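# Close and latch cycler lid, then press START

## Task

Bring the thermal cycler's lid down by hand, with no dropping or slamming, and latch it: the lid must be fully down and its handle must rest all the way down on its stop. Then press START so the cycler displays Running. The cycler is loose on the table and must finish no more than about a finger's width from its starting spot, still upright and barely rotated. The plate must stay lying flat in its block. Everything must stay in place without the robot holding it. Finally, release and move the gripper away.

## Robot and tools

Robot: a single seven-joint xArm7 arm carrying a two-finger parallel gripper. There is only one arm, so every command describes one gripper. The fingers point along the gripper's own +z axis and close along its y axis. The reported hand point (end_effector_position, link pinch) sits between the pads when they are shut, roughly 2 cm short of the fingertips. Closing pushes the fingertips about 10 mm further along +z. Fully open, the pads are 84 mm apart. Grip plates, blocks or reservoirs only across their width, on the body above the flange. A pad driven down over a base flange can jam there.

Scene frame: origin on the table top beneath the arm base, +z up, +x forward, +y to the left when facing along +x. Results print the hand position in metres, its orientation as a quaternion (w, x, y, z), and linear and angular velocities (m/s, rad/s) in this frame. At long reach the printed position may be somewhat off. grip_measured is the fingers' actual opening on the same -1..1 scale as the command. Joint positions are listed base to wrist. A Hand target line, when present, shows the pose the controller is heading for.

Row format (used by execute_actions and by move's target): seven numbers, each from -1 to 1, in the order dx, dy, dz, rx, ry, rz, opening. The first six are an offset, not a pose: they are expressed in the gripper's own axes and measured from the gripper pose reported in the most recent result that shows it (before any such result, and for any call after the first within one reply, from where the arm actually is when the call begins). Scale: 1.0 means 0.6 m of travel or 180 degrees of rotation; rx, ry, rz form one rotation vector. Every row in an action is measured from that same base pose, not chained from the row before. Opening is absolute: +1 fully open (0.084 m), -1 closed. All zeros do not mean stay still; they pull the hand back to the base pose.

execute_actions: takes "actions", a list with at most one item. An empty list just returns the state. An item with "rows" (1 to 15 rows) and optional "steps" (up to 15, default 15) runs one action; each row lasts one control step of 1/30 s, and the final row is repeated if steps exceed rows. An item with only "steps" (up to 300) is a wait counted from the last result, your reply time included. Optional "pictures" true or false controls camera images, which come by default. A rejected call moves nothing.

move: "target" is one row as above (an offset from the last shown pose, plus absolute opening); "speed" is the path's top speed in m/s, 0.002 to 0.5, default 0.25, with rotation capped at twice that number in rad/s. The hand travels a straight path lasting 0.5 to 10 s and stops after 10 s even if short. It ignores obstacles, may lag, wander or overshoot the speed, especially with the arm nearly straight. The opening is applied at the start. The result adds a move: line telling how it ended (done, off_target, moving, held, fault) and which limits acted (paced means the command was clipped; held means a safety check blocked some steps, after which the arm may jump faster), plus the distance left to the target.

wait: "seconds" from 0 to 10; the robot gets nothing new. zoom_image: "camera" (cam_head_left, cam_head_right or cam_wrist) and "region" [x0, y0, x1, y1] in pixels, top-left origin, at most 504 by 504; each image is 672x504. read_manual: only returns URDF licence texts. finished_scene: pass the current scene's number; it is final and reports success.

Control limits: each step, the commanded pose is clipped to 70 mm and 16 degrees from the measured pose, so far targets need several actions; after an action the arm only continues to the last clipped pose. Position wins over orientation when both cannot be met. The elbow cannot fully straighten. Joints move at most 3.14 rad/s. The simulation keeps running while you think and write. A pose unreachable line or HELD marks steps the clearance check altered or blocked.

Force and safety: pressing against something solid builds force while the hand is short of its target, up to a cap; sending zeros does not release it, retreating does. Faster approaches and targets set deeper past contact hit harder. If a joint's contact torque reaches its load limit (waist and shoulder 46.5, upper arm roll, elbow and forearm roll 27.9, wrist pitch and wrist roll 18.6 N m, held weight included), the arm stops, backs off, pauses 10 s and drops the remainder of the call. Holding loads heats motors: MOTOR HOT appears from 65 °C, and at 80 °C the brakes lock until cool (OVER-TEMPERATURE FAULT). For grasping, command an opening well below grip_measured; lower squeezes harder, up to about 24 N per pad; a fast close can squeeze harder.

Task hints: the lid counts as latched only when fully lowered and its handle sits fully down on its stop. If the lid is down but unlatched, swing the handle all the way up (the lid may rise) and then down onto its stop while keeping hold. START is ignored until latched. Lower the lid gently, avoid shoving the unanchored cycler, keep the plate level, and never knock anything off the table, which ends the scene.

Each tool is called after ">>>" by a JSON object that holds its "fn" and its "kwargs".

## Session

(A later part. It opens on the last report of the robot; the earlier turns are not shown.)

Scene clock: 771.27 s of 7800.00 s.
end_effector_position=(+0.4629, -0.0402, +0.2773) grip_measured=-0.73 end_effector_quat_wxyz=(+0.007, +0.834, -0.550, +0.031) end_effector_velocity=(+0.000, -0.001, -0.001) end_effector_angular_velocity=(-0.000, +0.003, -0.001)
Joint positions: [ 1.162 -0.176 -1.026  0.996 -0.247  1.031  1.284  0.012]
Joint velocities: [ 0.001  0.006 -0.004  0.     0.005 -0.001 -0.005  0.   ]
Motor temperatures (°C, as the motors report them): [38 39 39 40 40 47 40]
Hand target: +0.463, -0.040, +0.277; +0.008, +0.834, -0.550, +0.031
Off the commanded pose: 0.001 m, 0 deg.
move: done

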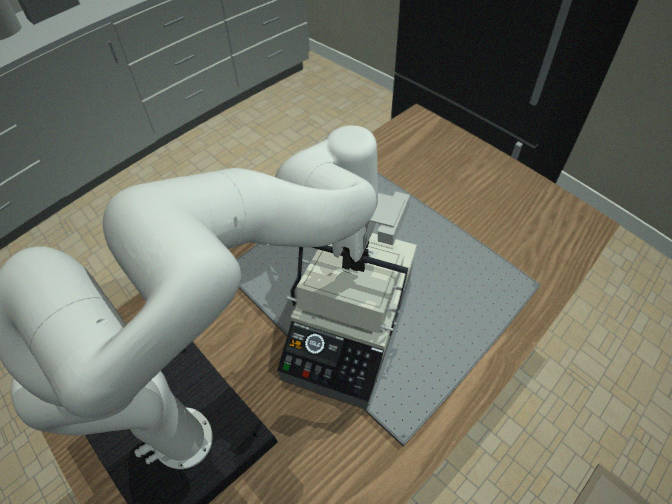

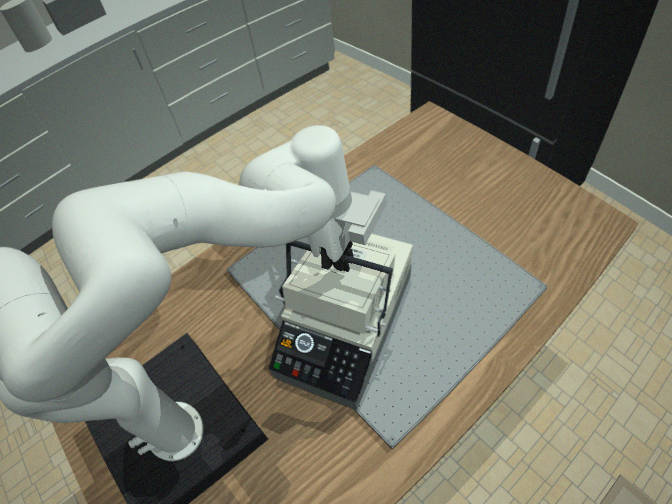

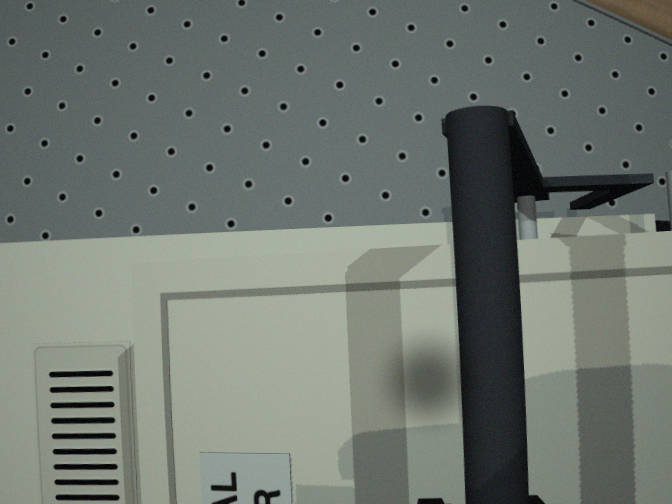

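>>> {"fn": "move", "kwargs": {"target": [0,-0.012,0.017,0,0,0,-1], "speed": 0.01}}

>>> {"fn": "move", "kwargs": {"target": [0,0.05,0.004,0,0,0,-1], "speed": 0.015}}

Scene clock: 773.43 s of 7800.00 s.
end_effector_position=(+0.4699, -0.0384, +0.2670) grip_measured=-0.73 end_effector_quat_wxyz=(+0.008, +0.834, -0.551, +0.031) end_effector_velocity=(-0.000, +0.001, -0.001) end_effector_angular_velocity=(+0.001, +0.004, +0.001)
Joint positions: [ 1.18  -0.116 -1.058  0.999 -0.193  0.994  1.247  0.012]
Joint velocities: [ 0.003  0.005 -0.003 -0.     0.006 -0.    -0.004 -0.   ]
Motor temperatures (°C, as the motors report them): [38 39 39 39 40 47 40]
Hand target: +0.470, -0.038, +0.267; +0.007, +0.834, -0.550, +0.031
Off the commanded pose: 0.001 m, 0 deg.
move: done

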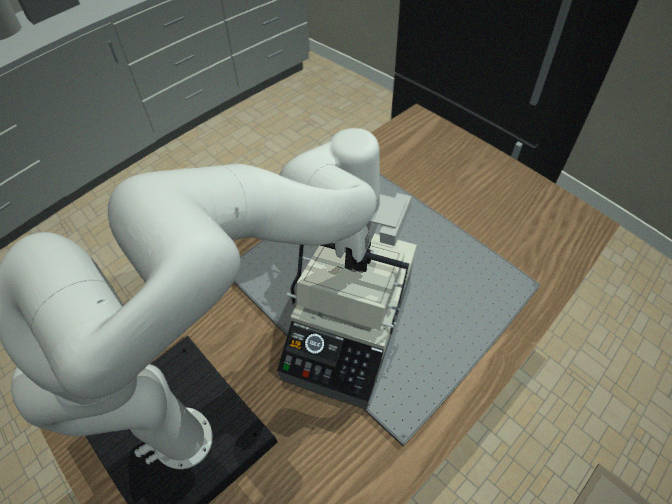

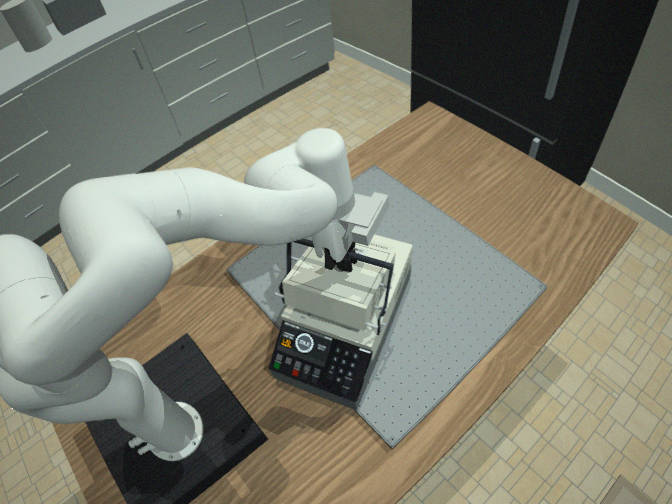

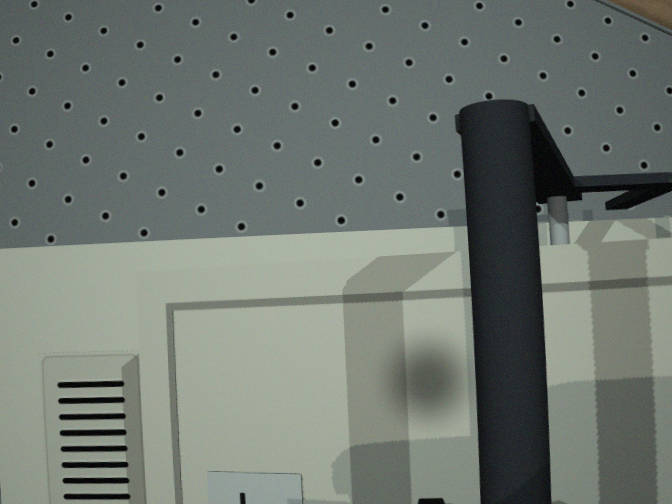

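Scene clock: 775.67 s of 7800.00 s.
end_effector_position=(+0.4426, -0.0503, +0.2641) grip_measured=-0.73 end_effector_quat_wxyz=(+0.008, +0.834, -0.551, +0.031) end_effector_velocity=(-0.001, -0.000, +0.001) end_effector_angular_velocity=(-0.001, -0.003, +0.002)
Joint positions: [ 1.115 -0.263 -0.994  0.907 -0.334  1.006  1.329  0.012]
Joint velocities: [-0.004 -0.007  0.005 -0.004 -0.008 -0.     0.004 -0.   ]
Motor temperatures (°C, as the motors report them): [38 39 39 39 40 47 40]
Hand target: +0.442, -0.050, +0.264; +0.008, +0.834, -0.551, +0.031
Off the commanded pose: 0.000 m, 0 deg.
move: done

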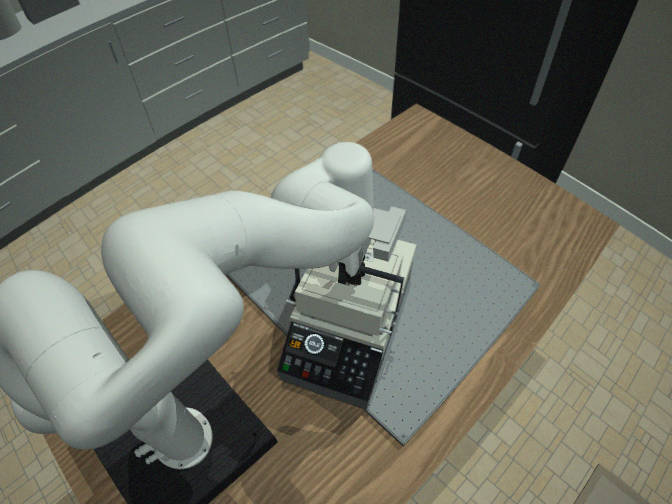

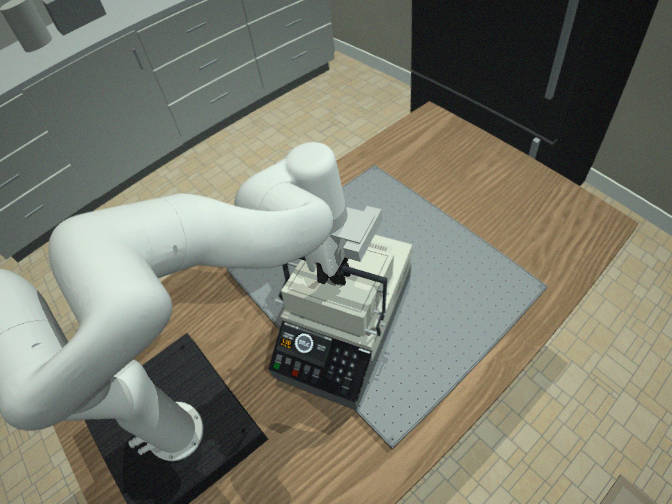

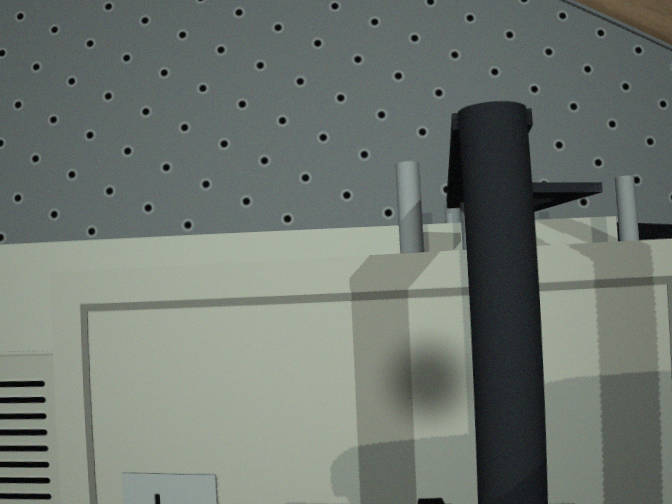

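>>> {"fn": "move", "kwargs": {"target": [0,0.045,0.012,0,0,0,-1], "speed": 0.012}}

>>> {"fn": "move", "kwargs": {"target": [0,0.04,0.024,0,0,0,-1], "speed": 0.012}}

Scene clock: 779.17 s of 7800.00 s.
end_effector_position=(+0.4182, -0.0613, +0.2566) grip_measured=-0.73 end_effector_quat_wxyz=(+0.007, +0.834, -0.551, +0.031) end_effector_velocity=(-0.001, +0.001, -0.000) end_effector_angular_velocity=(+0.000, -0.001, +0.002)
Joint positions: [ 1.046 -0.365 -0.946  0.82  -0.422  1.008  1.37   0.012]
Joint velocities: [-0.002 -0.005  0.004 -0.004 -0.004  0.     0.002 -0.   ]
Motor temperatures (°C, as the motors report them): [37 39 39 39 40 47 40]
Hand target: +0.418, -0.061, +0.256; +0.008, +0.834, -0.551, +0.031
Off the commanded pose: 0.000 m, 0 deg.
move: done

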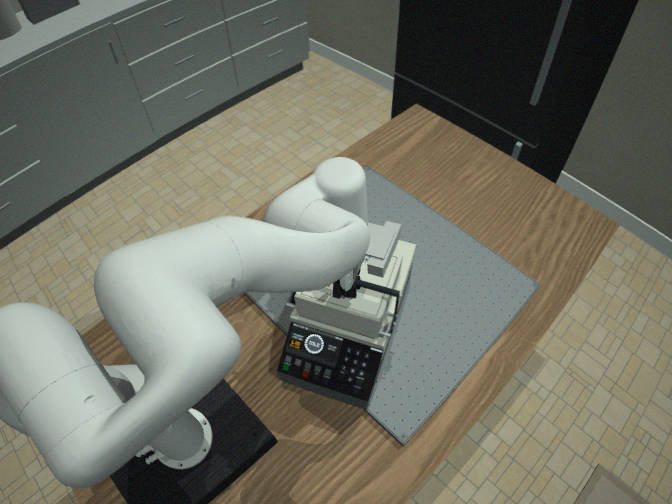

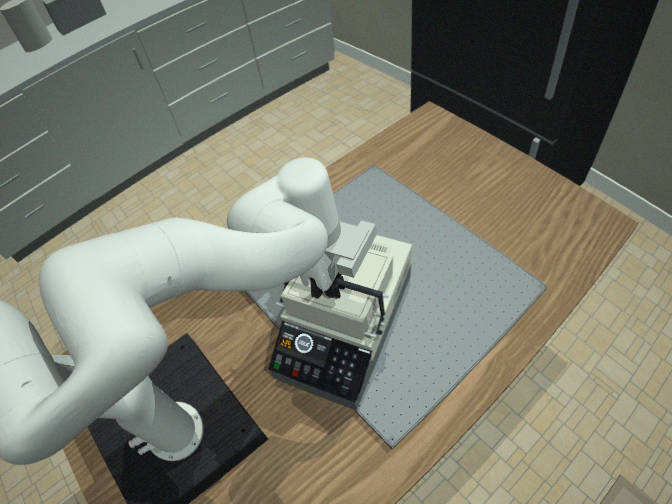

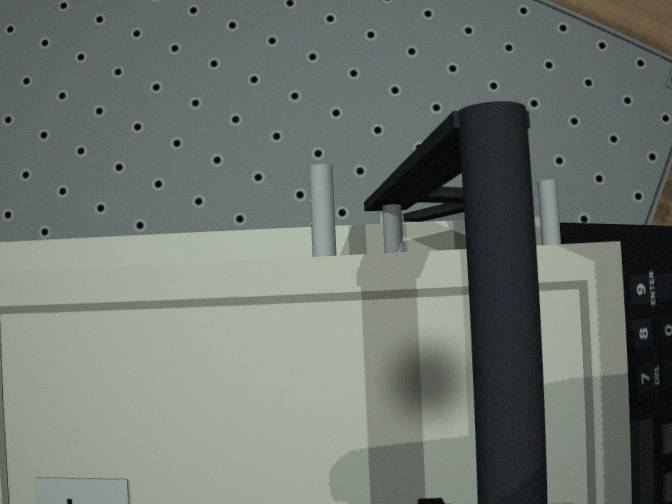

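Scene clock: 781.73 s of 7800.00 s.
end_effector_position=(+0.3974, -0.0719, +0.2425) grip_measured=-0.73 end_effector_quat_wxyz=(+0.007, +0.834, -0.552, +0.032) end_effector_velocity=(+0.000, +0.000, +0.000) end_effector_angular_velocity=(+0.001, -0.003, +0.001)
Joint positions: [ 0.987 -0.432 -0.927  0.736 -0.486  0.985  1.39   0.012]
Joint velocities: [-0.001 -0.003  0.001 -0.002 -0.003 -0.002  0.001 -0.   ]
Motor temperatures (°C, as the motors report them): [37 39 39 39 40 47 40]
Hand target: +0.397, -0.071, +0.242; +0.008, +0.834, -0.551, +0.031
Off the commanded pose: 0.001 m, 0 deg.
move: done

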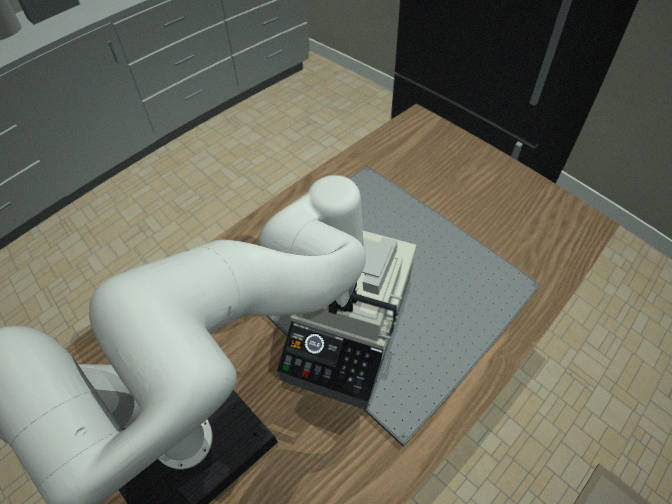

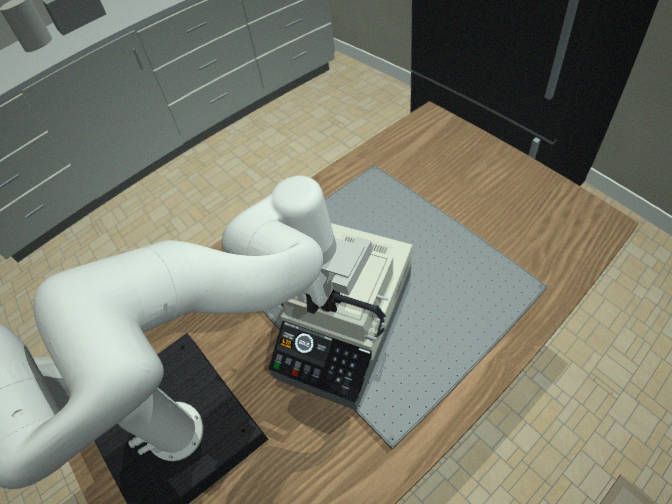

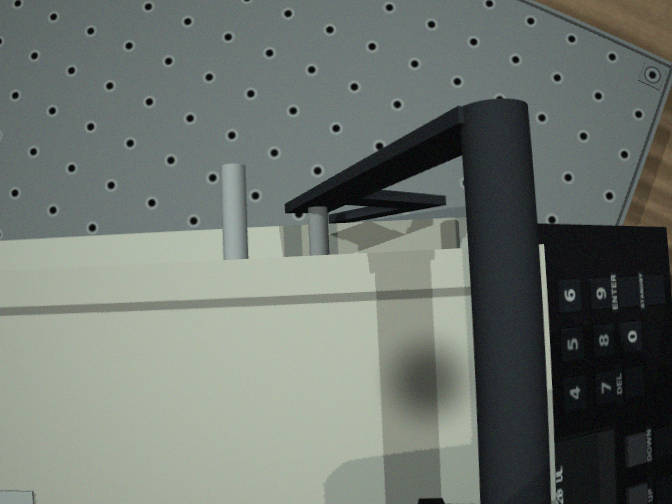

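>>> {"fn": "move", "kwargs": {"target": [0,0.033,0.036,0,0,0,-1], "speed": 0.012}}

>>> {"fn": "move", "kwargs": {"target": [0,0.018,0.04,0,0,0,-1], "speed": 0.012}}

Scene clock: 785.47 s of 7800.00 s.
end_effector_position=(+0.3930, -0.0772, +0.2341) grip_measured=-0.83 end_effector_quat_wxyz=(-0.003, +0.835, -0.548, +0.048) end_effector_velocity=(-0.000, +0.000, +0.000) end_effector_angular_velocity=(+0.001, -0.002, +0.001)
Joint positions: [ 0.905 -0.443 -0.883  0.676 -0.502  0.912  1.373  0.008]
Joint velocities: [-0.047  0.02   0.041 -0.005  0.032 -0.015 -0.026  0.   ]
Motor temperatures (°C, as the motors report them): [38 39 39 39 40 47 40]
Hand target: +0.380, -0.081, +0.221; +0.007, +0.833, -0.552, +0.032
Off the commanded pose: 0.019 m, 2 deg.
move: off_target

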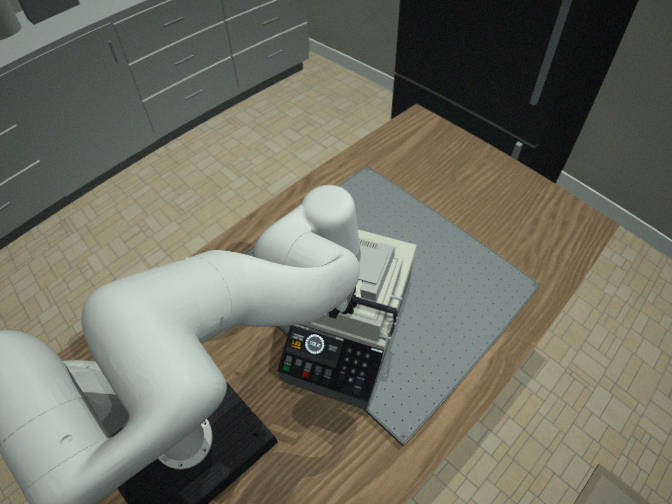

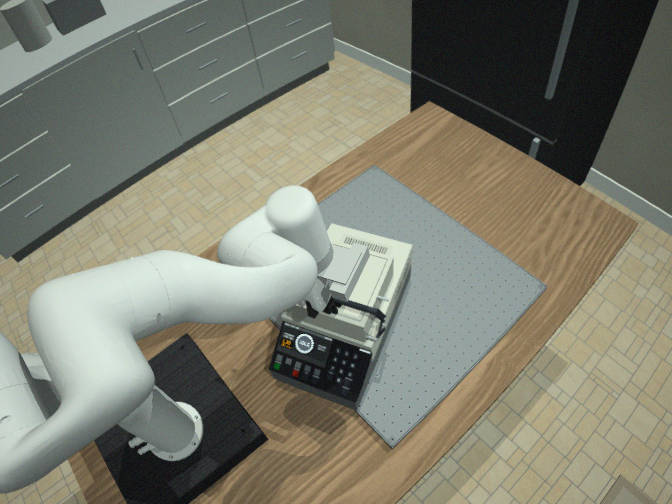

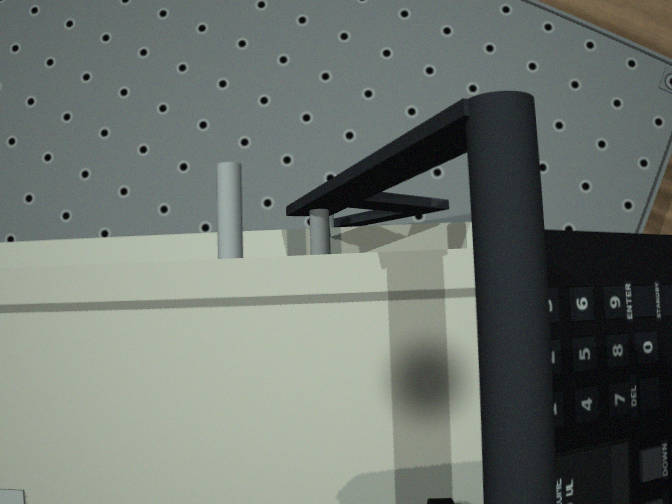

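Scene clock: 797.63 s of 7800.00 s.
end_effector_position=(+0.4206, -0.0893, +0.2554) grip_measured=-0.83 end_effector_quat_wxyz=(-0.027, +0.830, -0.550, +0.092) end_effector_velocity=(+0.000, +0.000, +0.000) end_effector_angular_velocity=(+0.000, -0.001, +0.001)
Joint positions: [ 0.843 -0.42  -0.844  0.708 -0.487  0.829  1.341  0.008]
Joint velocities: [ 0.    -0.001  0.    -0.     0.    -0.    -0.    -0.   ]
Motor temperatures (°C, as the motors report them): [38 39 39 41 40 47 40]
Hand target: +0.421, -0.089, +0.255; -0.027, +0.830, -0.550, +0.093
Off the commanded pose: 0.058 m, 6 deg.
TORQUE FAULT: the external load on joint 4 (elbow) reached its load limit, and the arm stopped for 10 seconds. The arm's remaining commands of this call were not run. Joint 4 (elbow) moved back by up to 3 degrees. The gripper holds there, with its grip as last carried out, and the arm accepts commands again: back off and push less far. The arm stops again, at the same cost, whenever a joint's load reaches its limit.
move: fault

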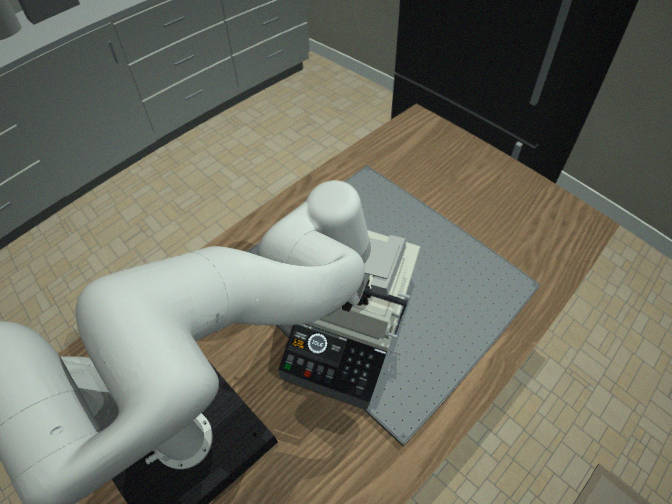

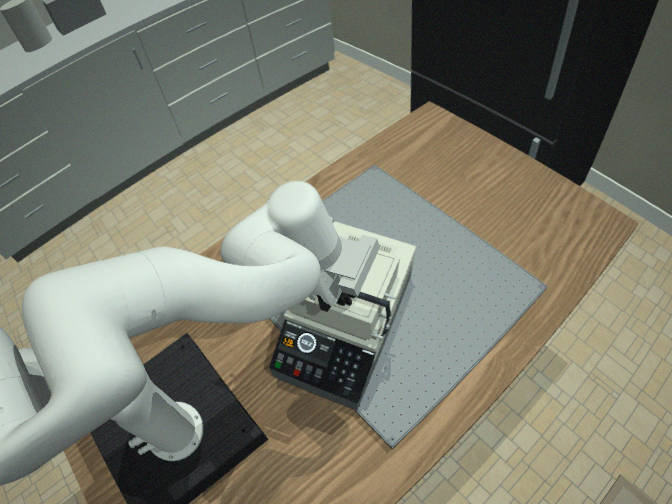

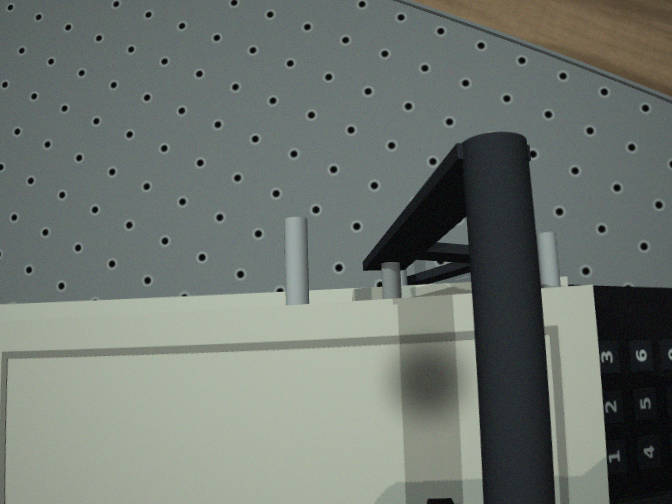

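>>> {"fn": "move", "kwargs": {"target": [0,0,0,0,0,0,-0.2]}}

>>> {"fn": "move", "kwargs": {"target": [0,0,-0.025,0.037,0.01,0,-0.2], "speed": 0.03}}

Scene clock: 801.00 s of 7800.00 s.
end_effector_position=(+0.4208, -0.0894, +0.2555) grip_measured=-0.22 end_effector_quat_wxyz=(-0.027, +0.829, -0.550, +0.093) end_effector_velocity=(-0.001, +0.002, -0.001) end_effector_angular_velocity=(+0.000, +0.002, +0.004)
Joint positions: [ 0.844 -0.421 -0.846  0.709 -0.489  0.829  1.342  0.035]
Joint velocities: [ 0.002  0.     0.002 -0.002  0.001  0.    -0.    -0.   ]
Motor temperatures (°C, as the motors report them): [38 39 39 42 40 47 40]
Hand target: +0.421, -0.089, +0.255; -0.027, +0.830, -0.550, +0.092
Off the commanded pose: 0.000 m, 0 deg.
move: done

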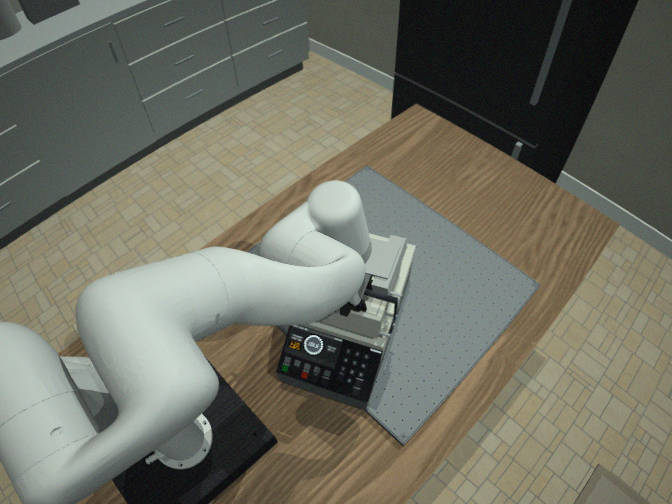

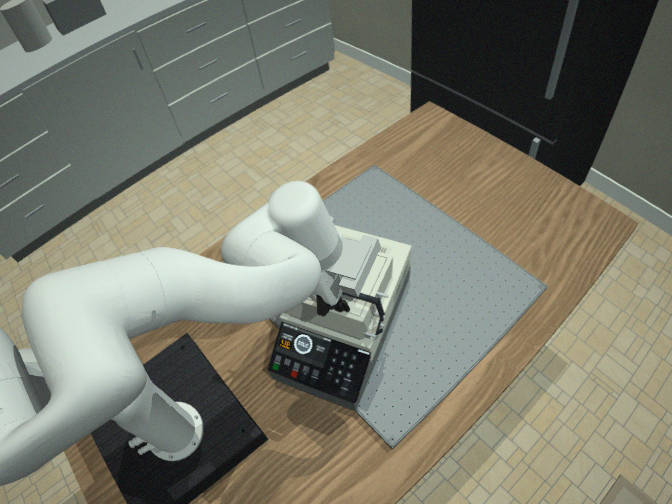

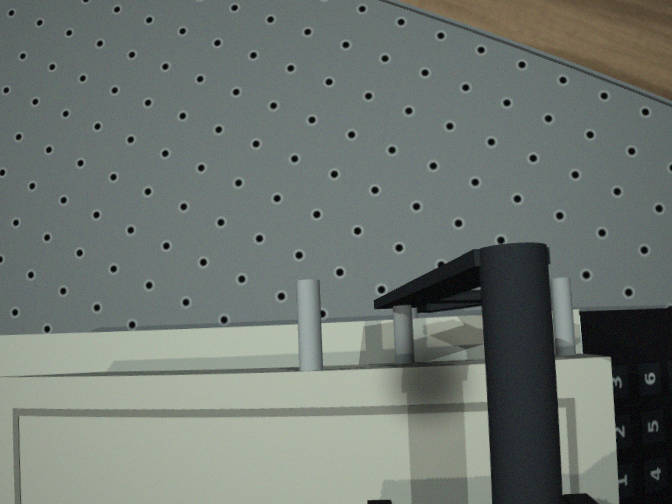

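Scene clock: 803.23 s of 7800.00 s.
end_effector_position=(+0.4180, -0.0887, +0.2703) grip_measured=-0.22 end_effector_quat_wxyz=(-0.066, +0.825, -0.544, +0.137) end_effector_velocity=(-0.000, +0.001, +0.000) end_effector_angular_velocity=(+0.001, -0.005, +0.001)
Joint positions: [ 0.772 -0.539 -0.797  0.625 -0.574  0.748  1.383  0.035]
Joint velocities: [-0.004 -0.005  0.003 -0.006 -0.003 -0.005  0.002 -0.   ]
Motor temperatures (°C, as the motors report them): [38 39 39 41 40 47 40]
Hand target: +0.418, -0.089, +0.270; -0.067, +0.825, -0.544, +0.137
Off the commanded pose: 0.000 m, 0 deg.
move: done

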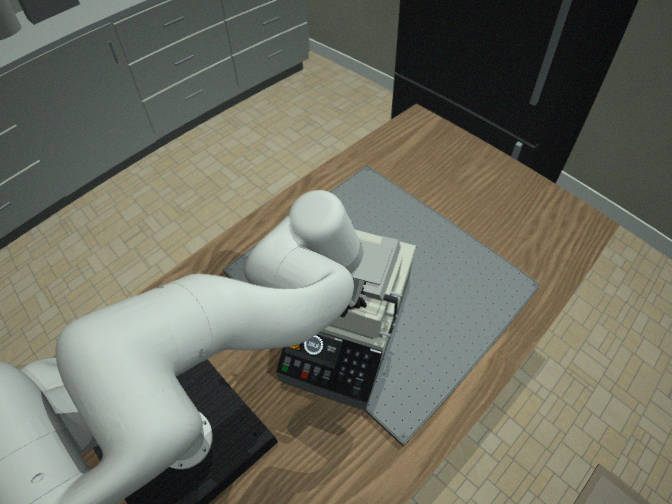

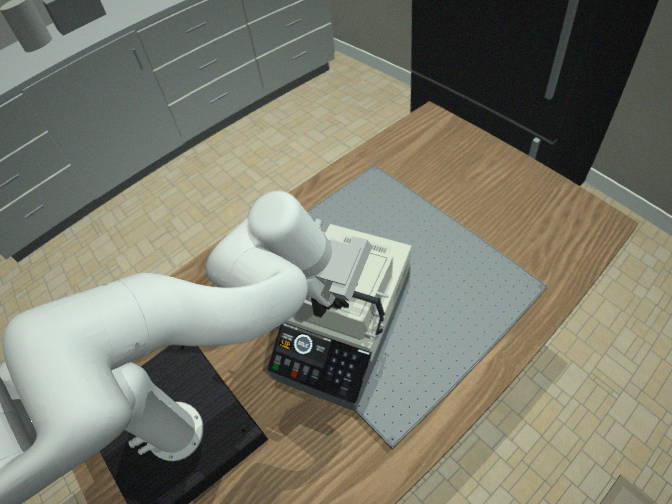

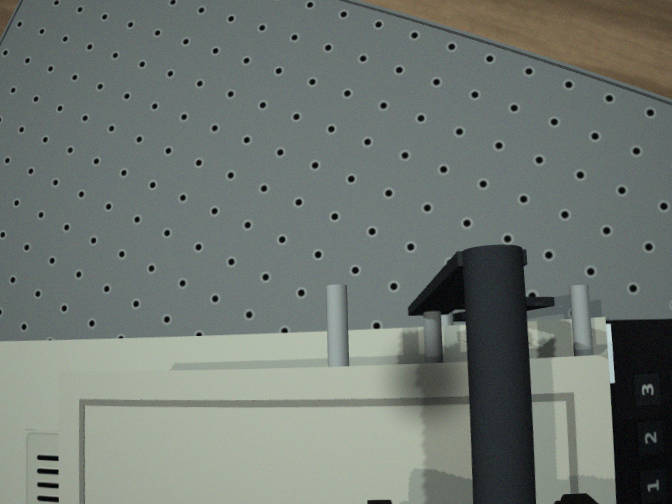

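>>> {"fn": "move", "kwargs": {"target": [0,0,-0.04,-0.09,0,0,-0.2], "speed": 0.1}}

>>> {"fn": "move", "kwargs": {"target": [0.07,0,-0.08,0,0,0,-0.2], "speed": 0.1}}

>>> {"fn": "zoom_image", "kwargs": {"camera": "cam_head_right", "region": [260,220,430,410]}}

Scene clock: 806.80 s of 7800.00 s.
end_effector_position=(+0.4108, -0.0873, +0.2928) grip_measured=-0.21 end_effector_quat_wxyz=(+0.050, +0.826, -0.558, +0.059) end_effector_velocity=(-0.001, -0.000, +0.001) end_effector_angular_velocity=(-0.003, +0.010, -0.002)
Joint positions: [ 0.842 -0.37  -0.742  0.865 -0.459  1.113  1.373  0.035]
Joint velocities: [ 0.002  0.006 -0.     0.008  0.004  0.012 -0.002 -0.   ]
Motor temperatures (°C, as the motors report them): [38 39 39 41 40 47 40]
Hand target: +0.411, -0.087, +0.293; +0.050, +0.826, -0.558, +0.059
Off the commanded pose: 0.001 m, 0 deg.
move: done

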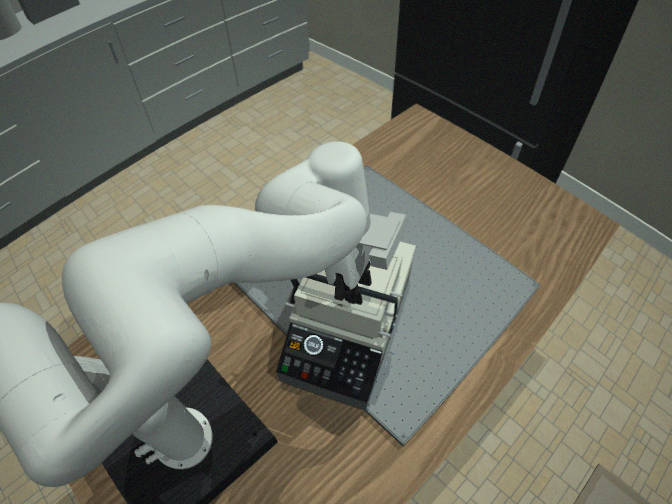

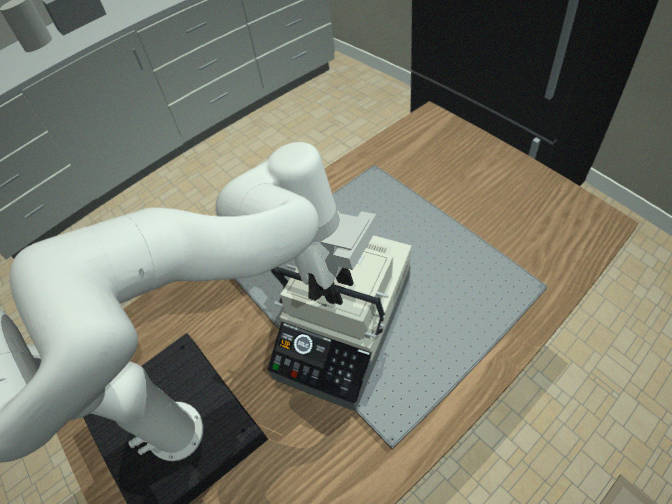

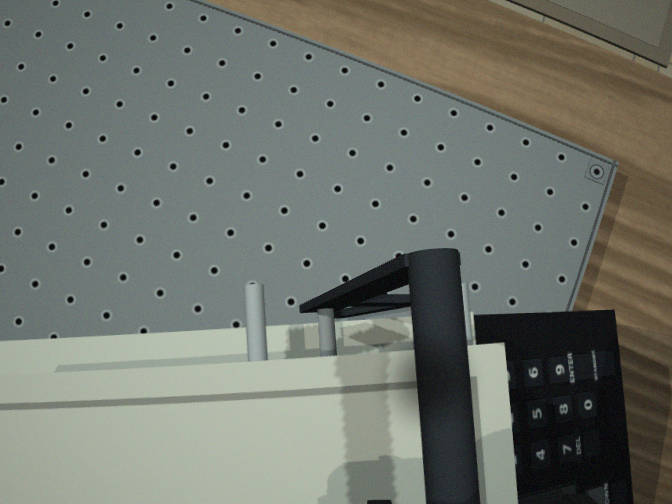

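Scene clock: 807.80 s of 7800.00 s.
end_effector_position=(+0.4243, -0.1182, +0.3463) grip_measured=-0.21 end_effector_quat_wxyz=(+0.050, +0.826, -0.558, +0.059) end_effector_velocity=(+0.001, -0.002, +0.003) end_effector_angular_velocity=(+0.000, +0.001, -0.001)
Joint positions: [ 0.842 -0.35  -0.771  1.041 -0.424  1.246  1.267  0.035]
Joint velocities: [ 0.001  0.003 -0.003  0.012  0.003  0.009 -0.006  0.   ]
Motor temperatures (°C, as the motors report them): [38 39 39 41 40 47 40]
Hand target: +0.424, -0.119, +0.347; +0.050, +0.826, -0.558, +0.059
Off the commanded pose: 0.001 m, 0 deg.
move: done

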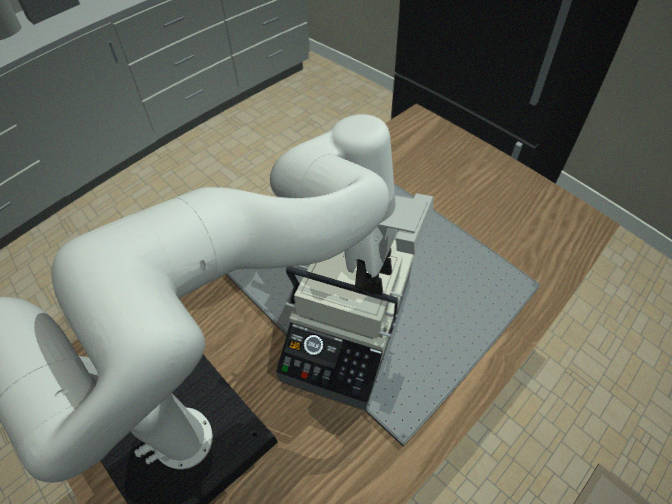

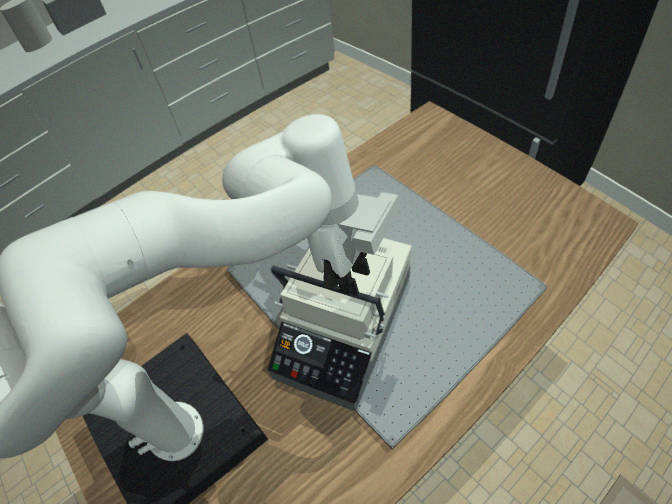

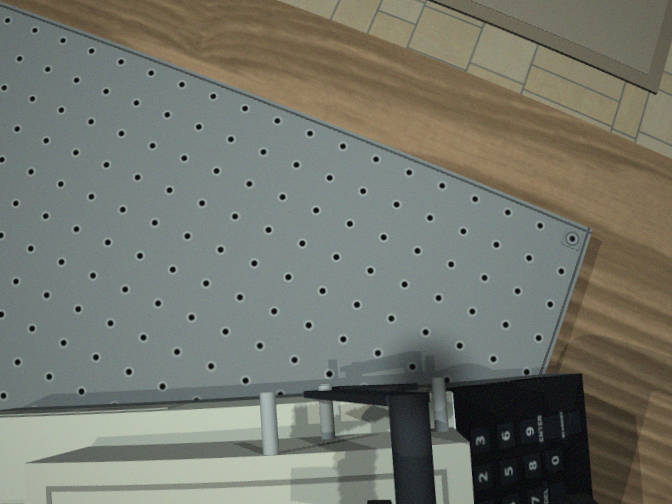

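Region (260, 220, 430, 410) of cam_head_right's 672x504 image, scaled by 2.653, with more detail than that image has; it fills the left 451 columns of this view, and the rest is white.

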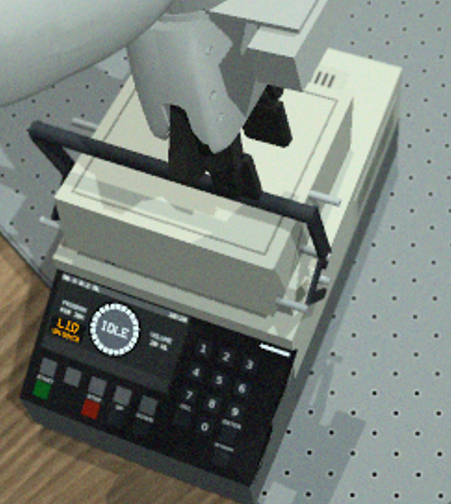

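>>> {"fn": "move", "kwargs": {"target": [-0.093,-0.025,0.03,0,-0.049,0,0.1], "speed": 0.08}}

>>> {"fn": "move", "kwargs": {"target": [0,0.008,0.075,0,0,0,0.1], "speed": 0.04}}

Scene clock: 811.50 s of 7800.00 s.
end_effector_position=(+0.4184, -0.0645, +0.3198) grip_measured=+0.09 end_effector_quat_wxyz=(+0.007, +0.828, -0.560, -0.004) end_effector_velocity=(-0.000, +0.002, -0.001) end_effector_angular_velocity=(+0.004, +0.003, +0.001)
Joint positions: [ 0.903 -0.32  -0.797  1.006 -0.263  1.234  1.265  0.048]
Joint velocities: [ 0.002  0.001 -0.001 -0.002  0.005 -0.001 -0.001 -0.   ]
Motor temperatures (°C, as the motors report them): [38 39 39 41 40 47 40]
Hand target: +0.418, -0.064, +0.320; +0.007, +0.828, -0.560, -0.005
Off the commanded pose: 0.000 m, 0 deg.
move: done

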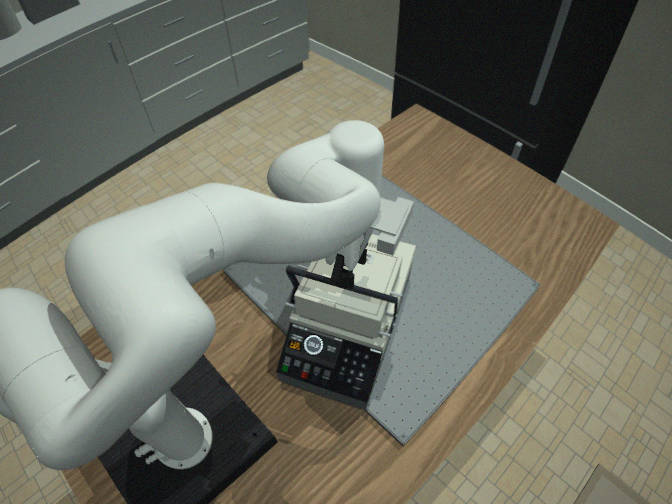

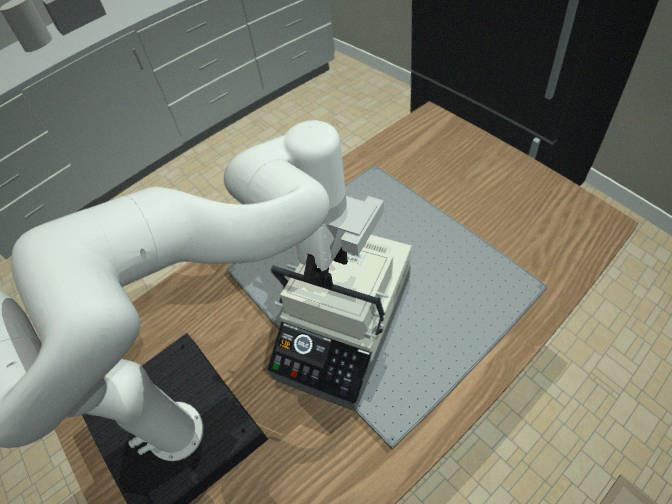

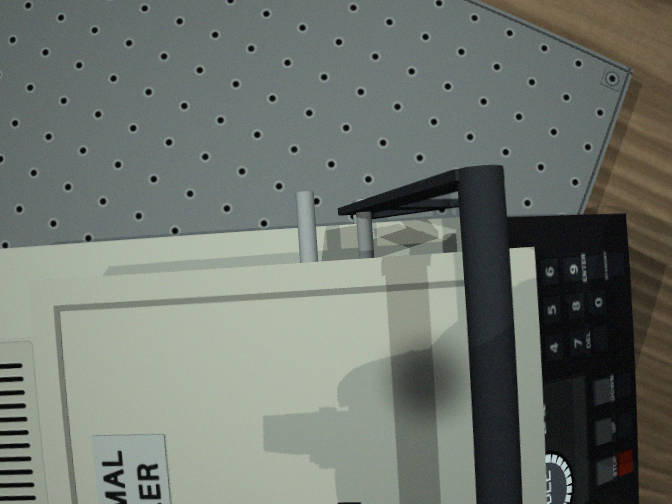

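Scene clock: 812.93 s of 7800.00 s.
end_effector_position=(+0.4133, -0.0668, +0.2751) grip_measured=+0.09 end_effector_quat_wxyz=(+0.007, +0.828, -0.560, -0.004) end_effector_velocity=(-0.000, +0.000, -0.002) end_effector_angular_velocity=(+0.001, -0.001, +0.001)
Joint positions: [ 0.898 -0.299 -0.832  0.894 -0.269  1.101  1.258  0.048]
Joint velocities: [-0.     0.001 -0.001 -0.005  0.    -0.007 -0.001  0.   ]
Motor temperatures (°C, as the motors report them): [38 39 39 41 40 47 40]
Hand target: +0.413, -0.067, +0.275; +0.007, +0.828, -0.560, -0.004
Off the commanded pose: 0.000 m, 0 deg.
move: done

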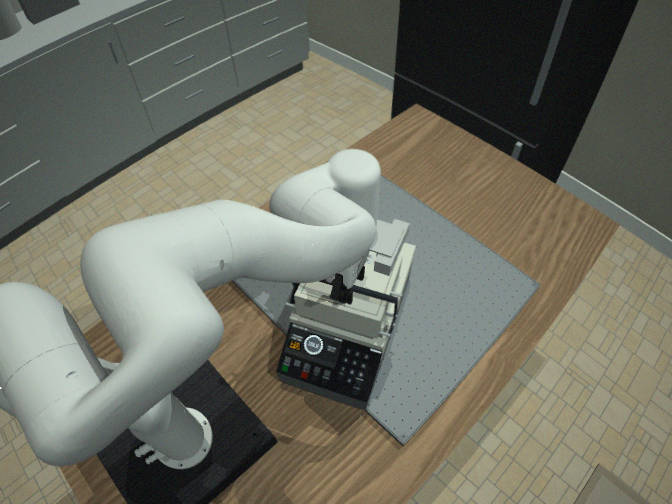

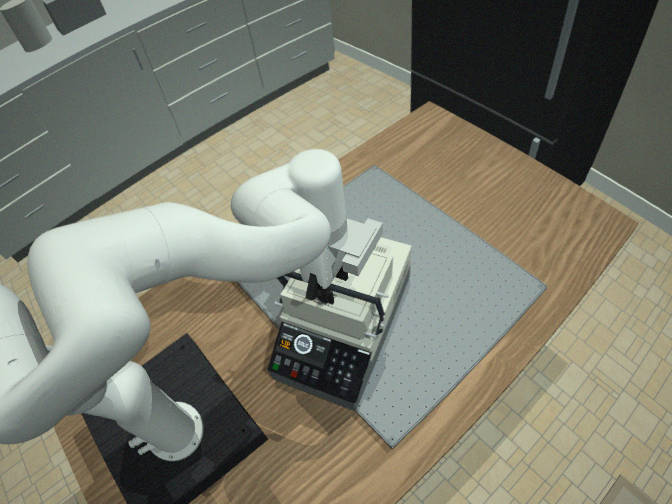

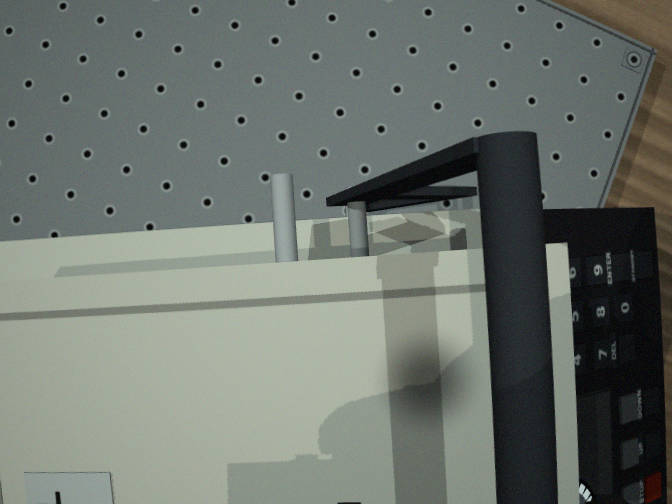

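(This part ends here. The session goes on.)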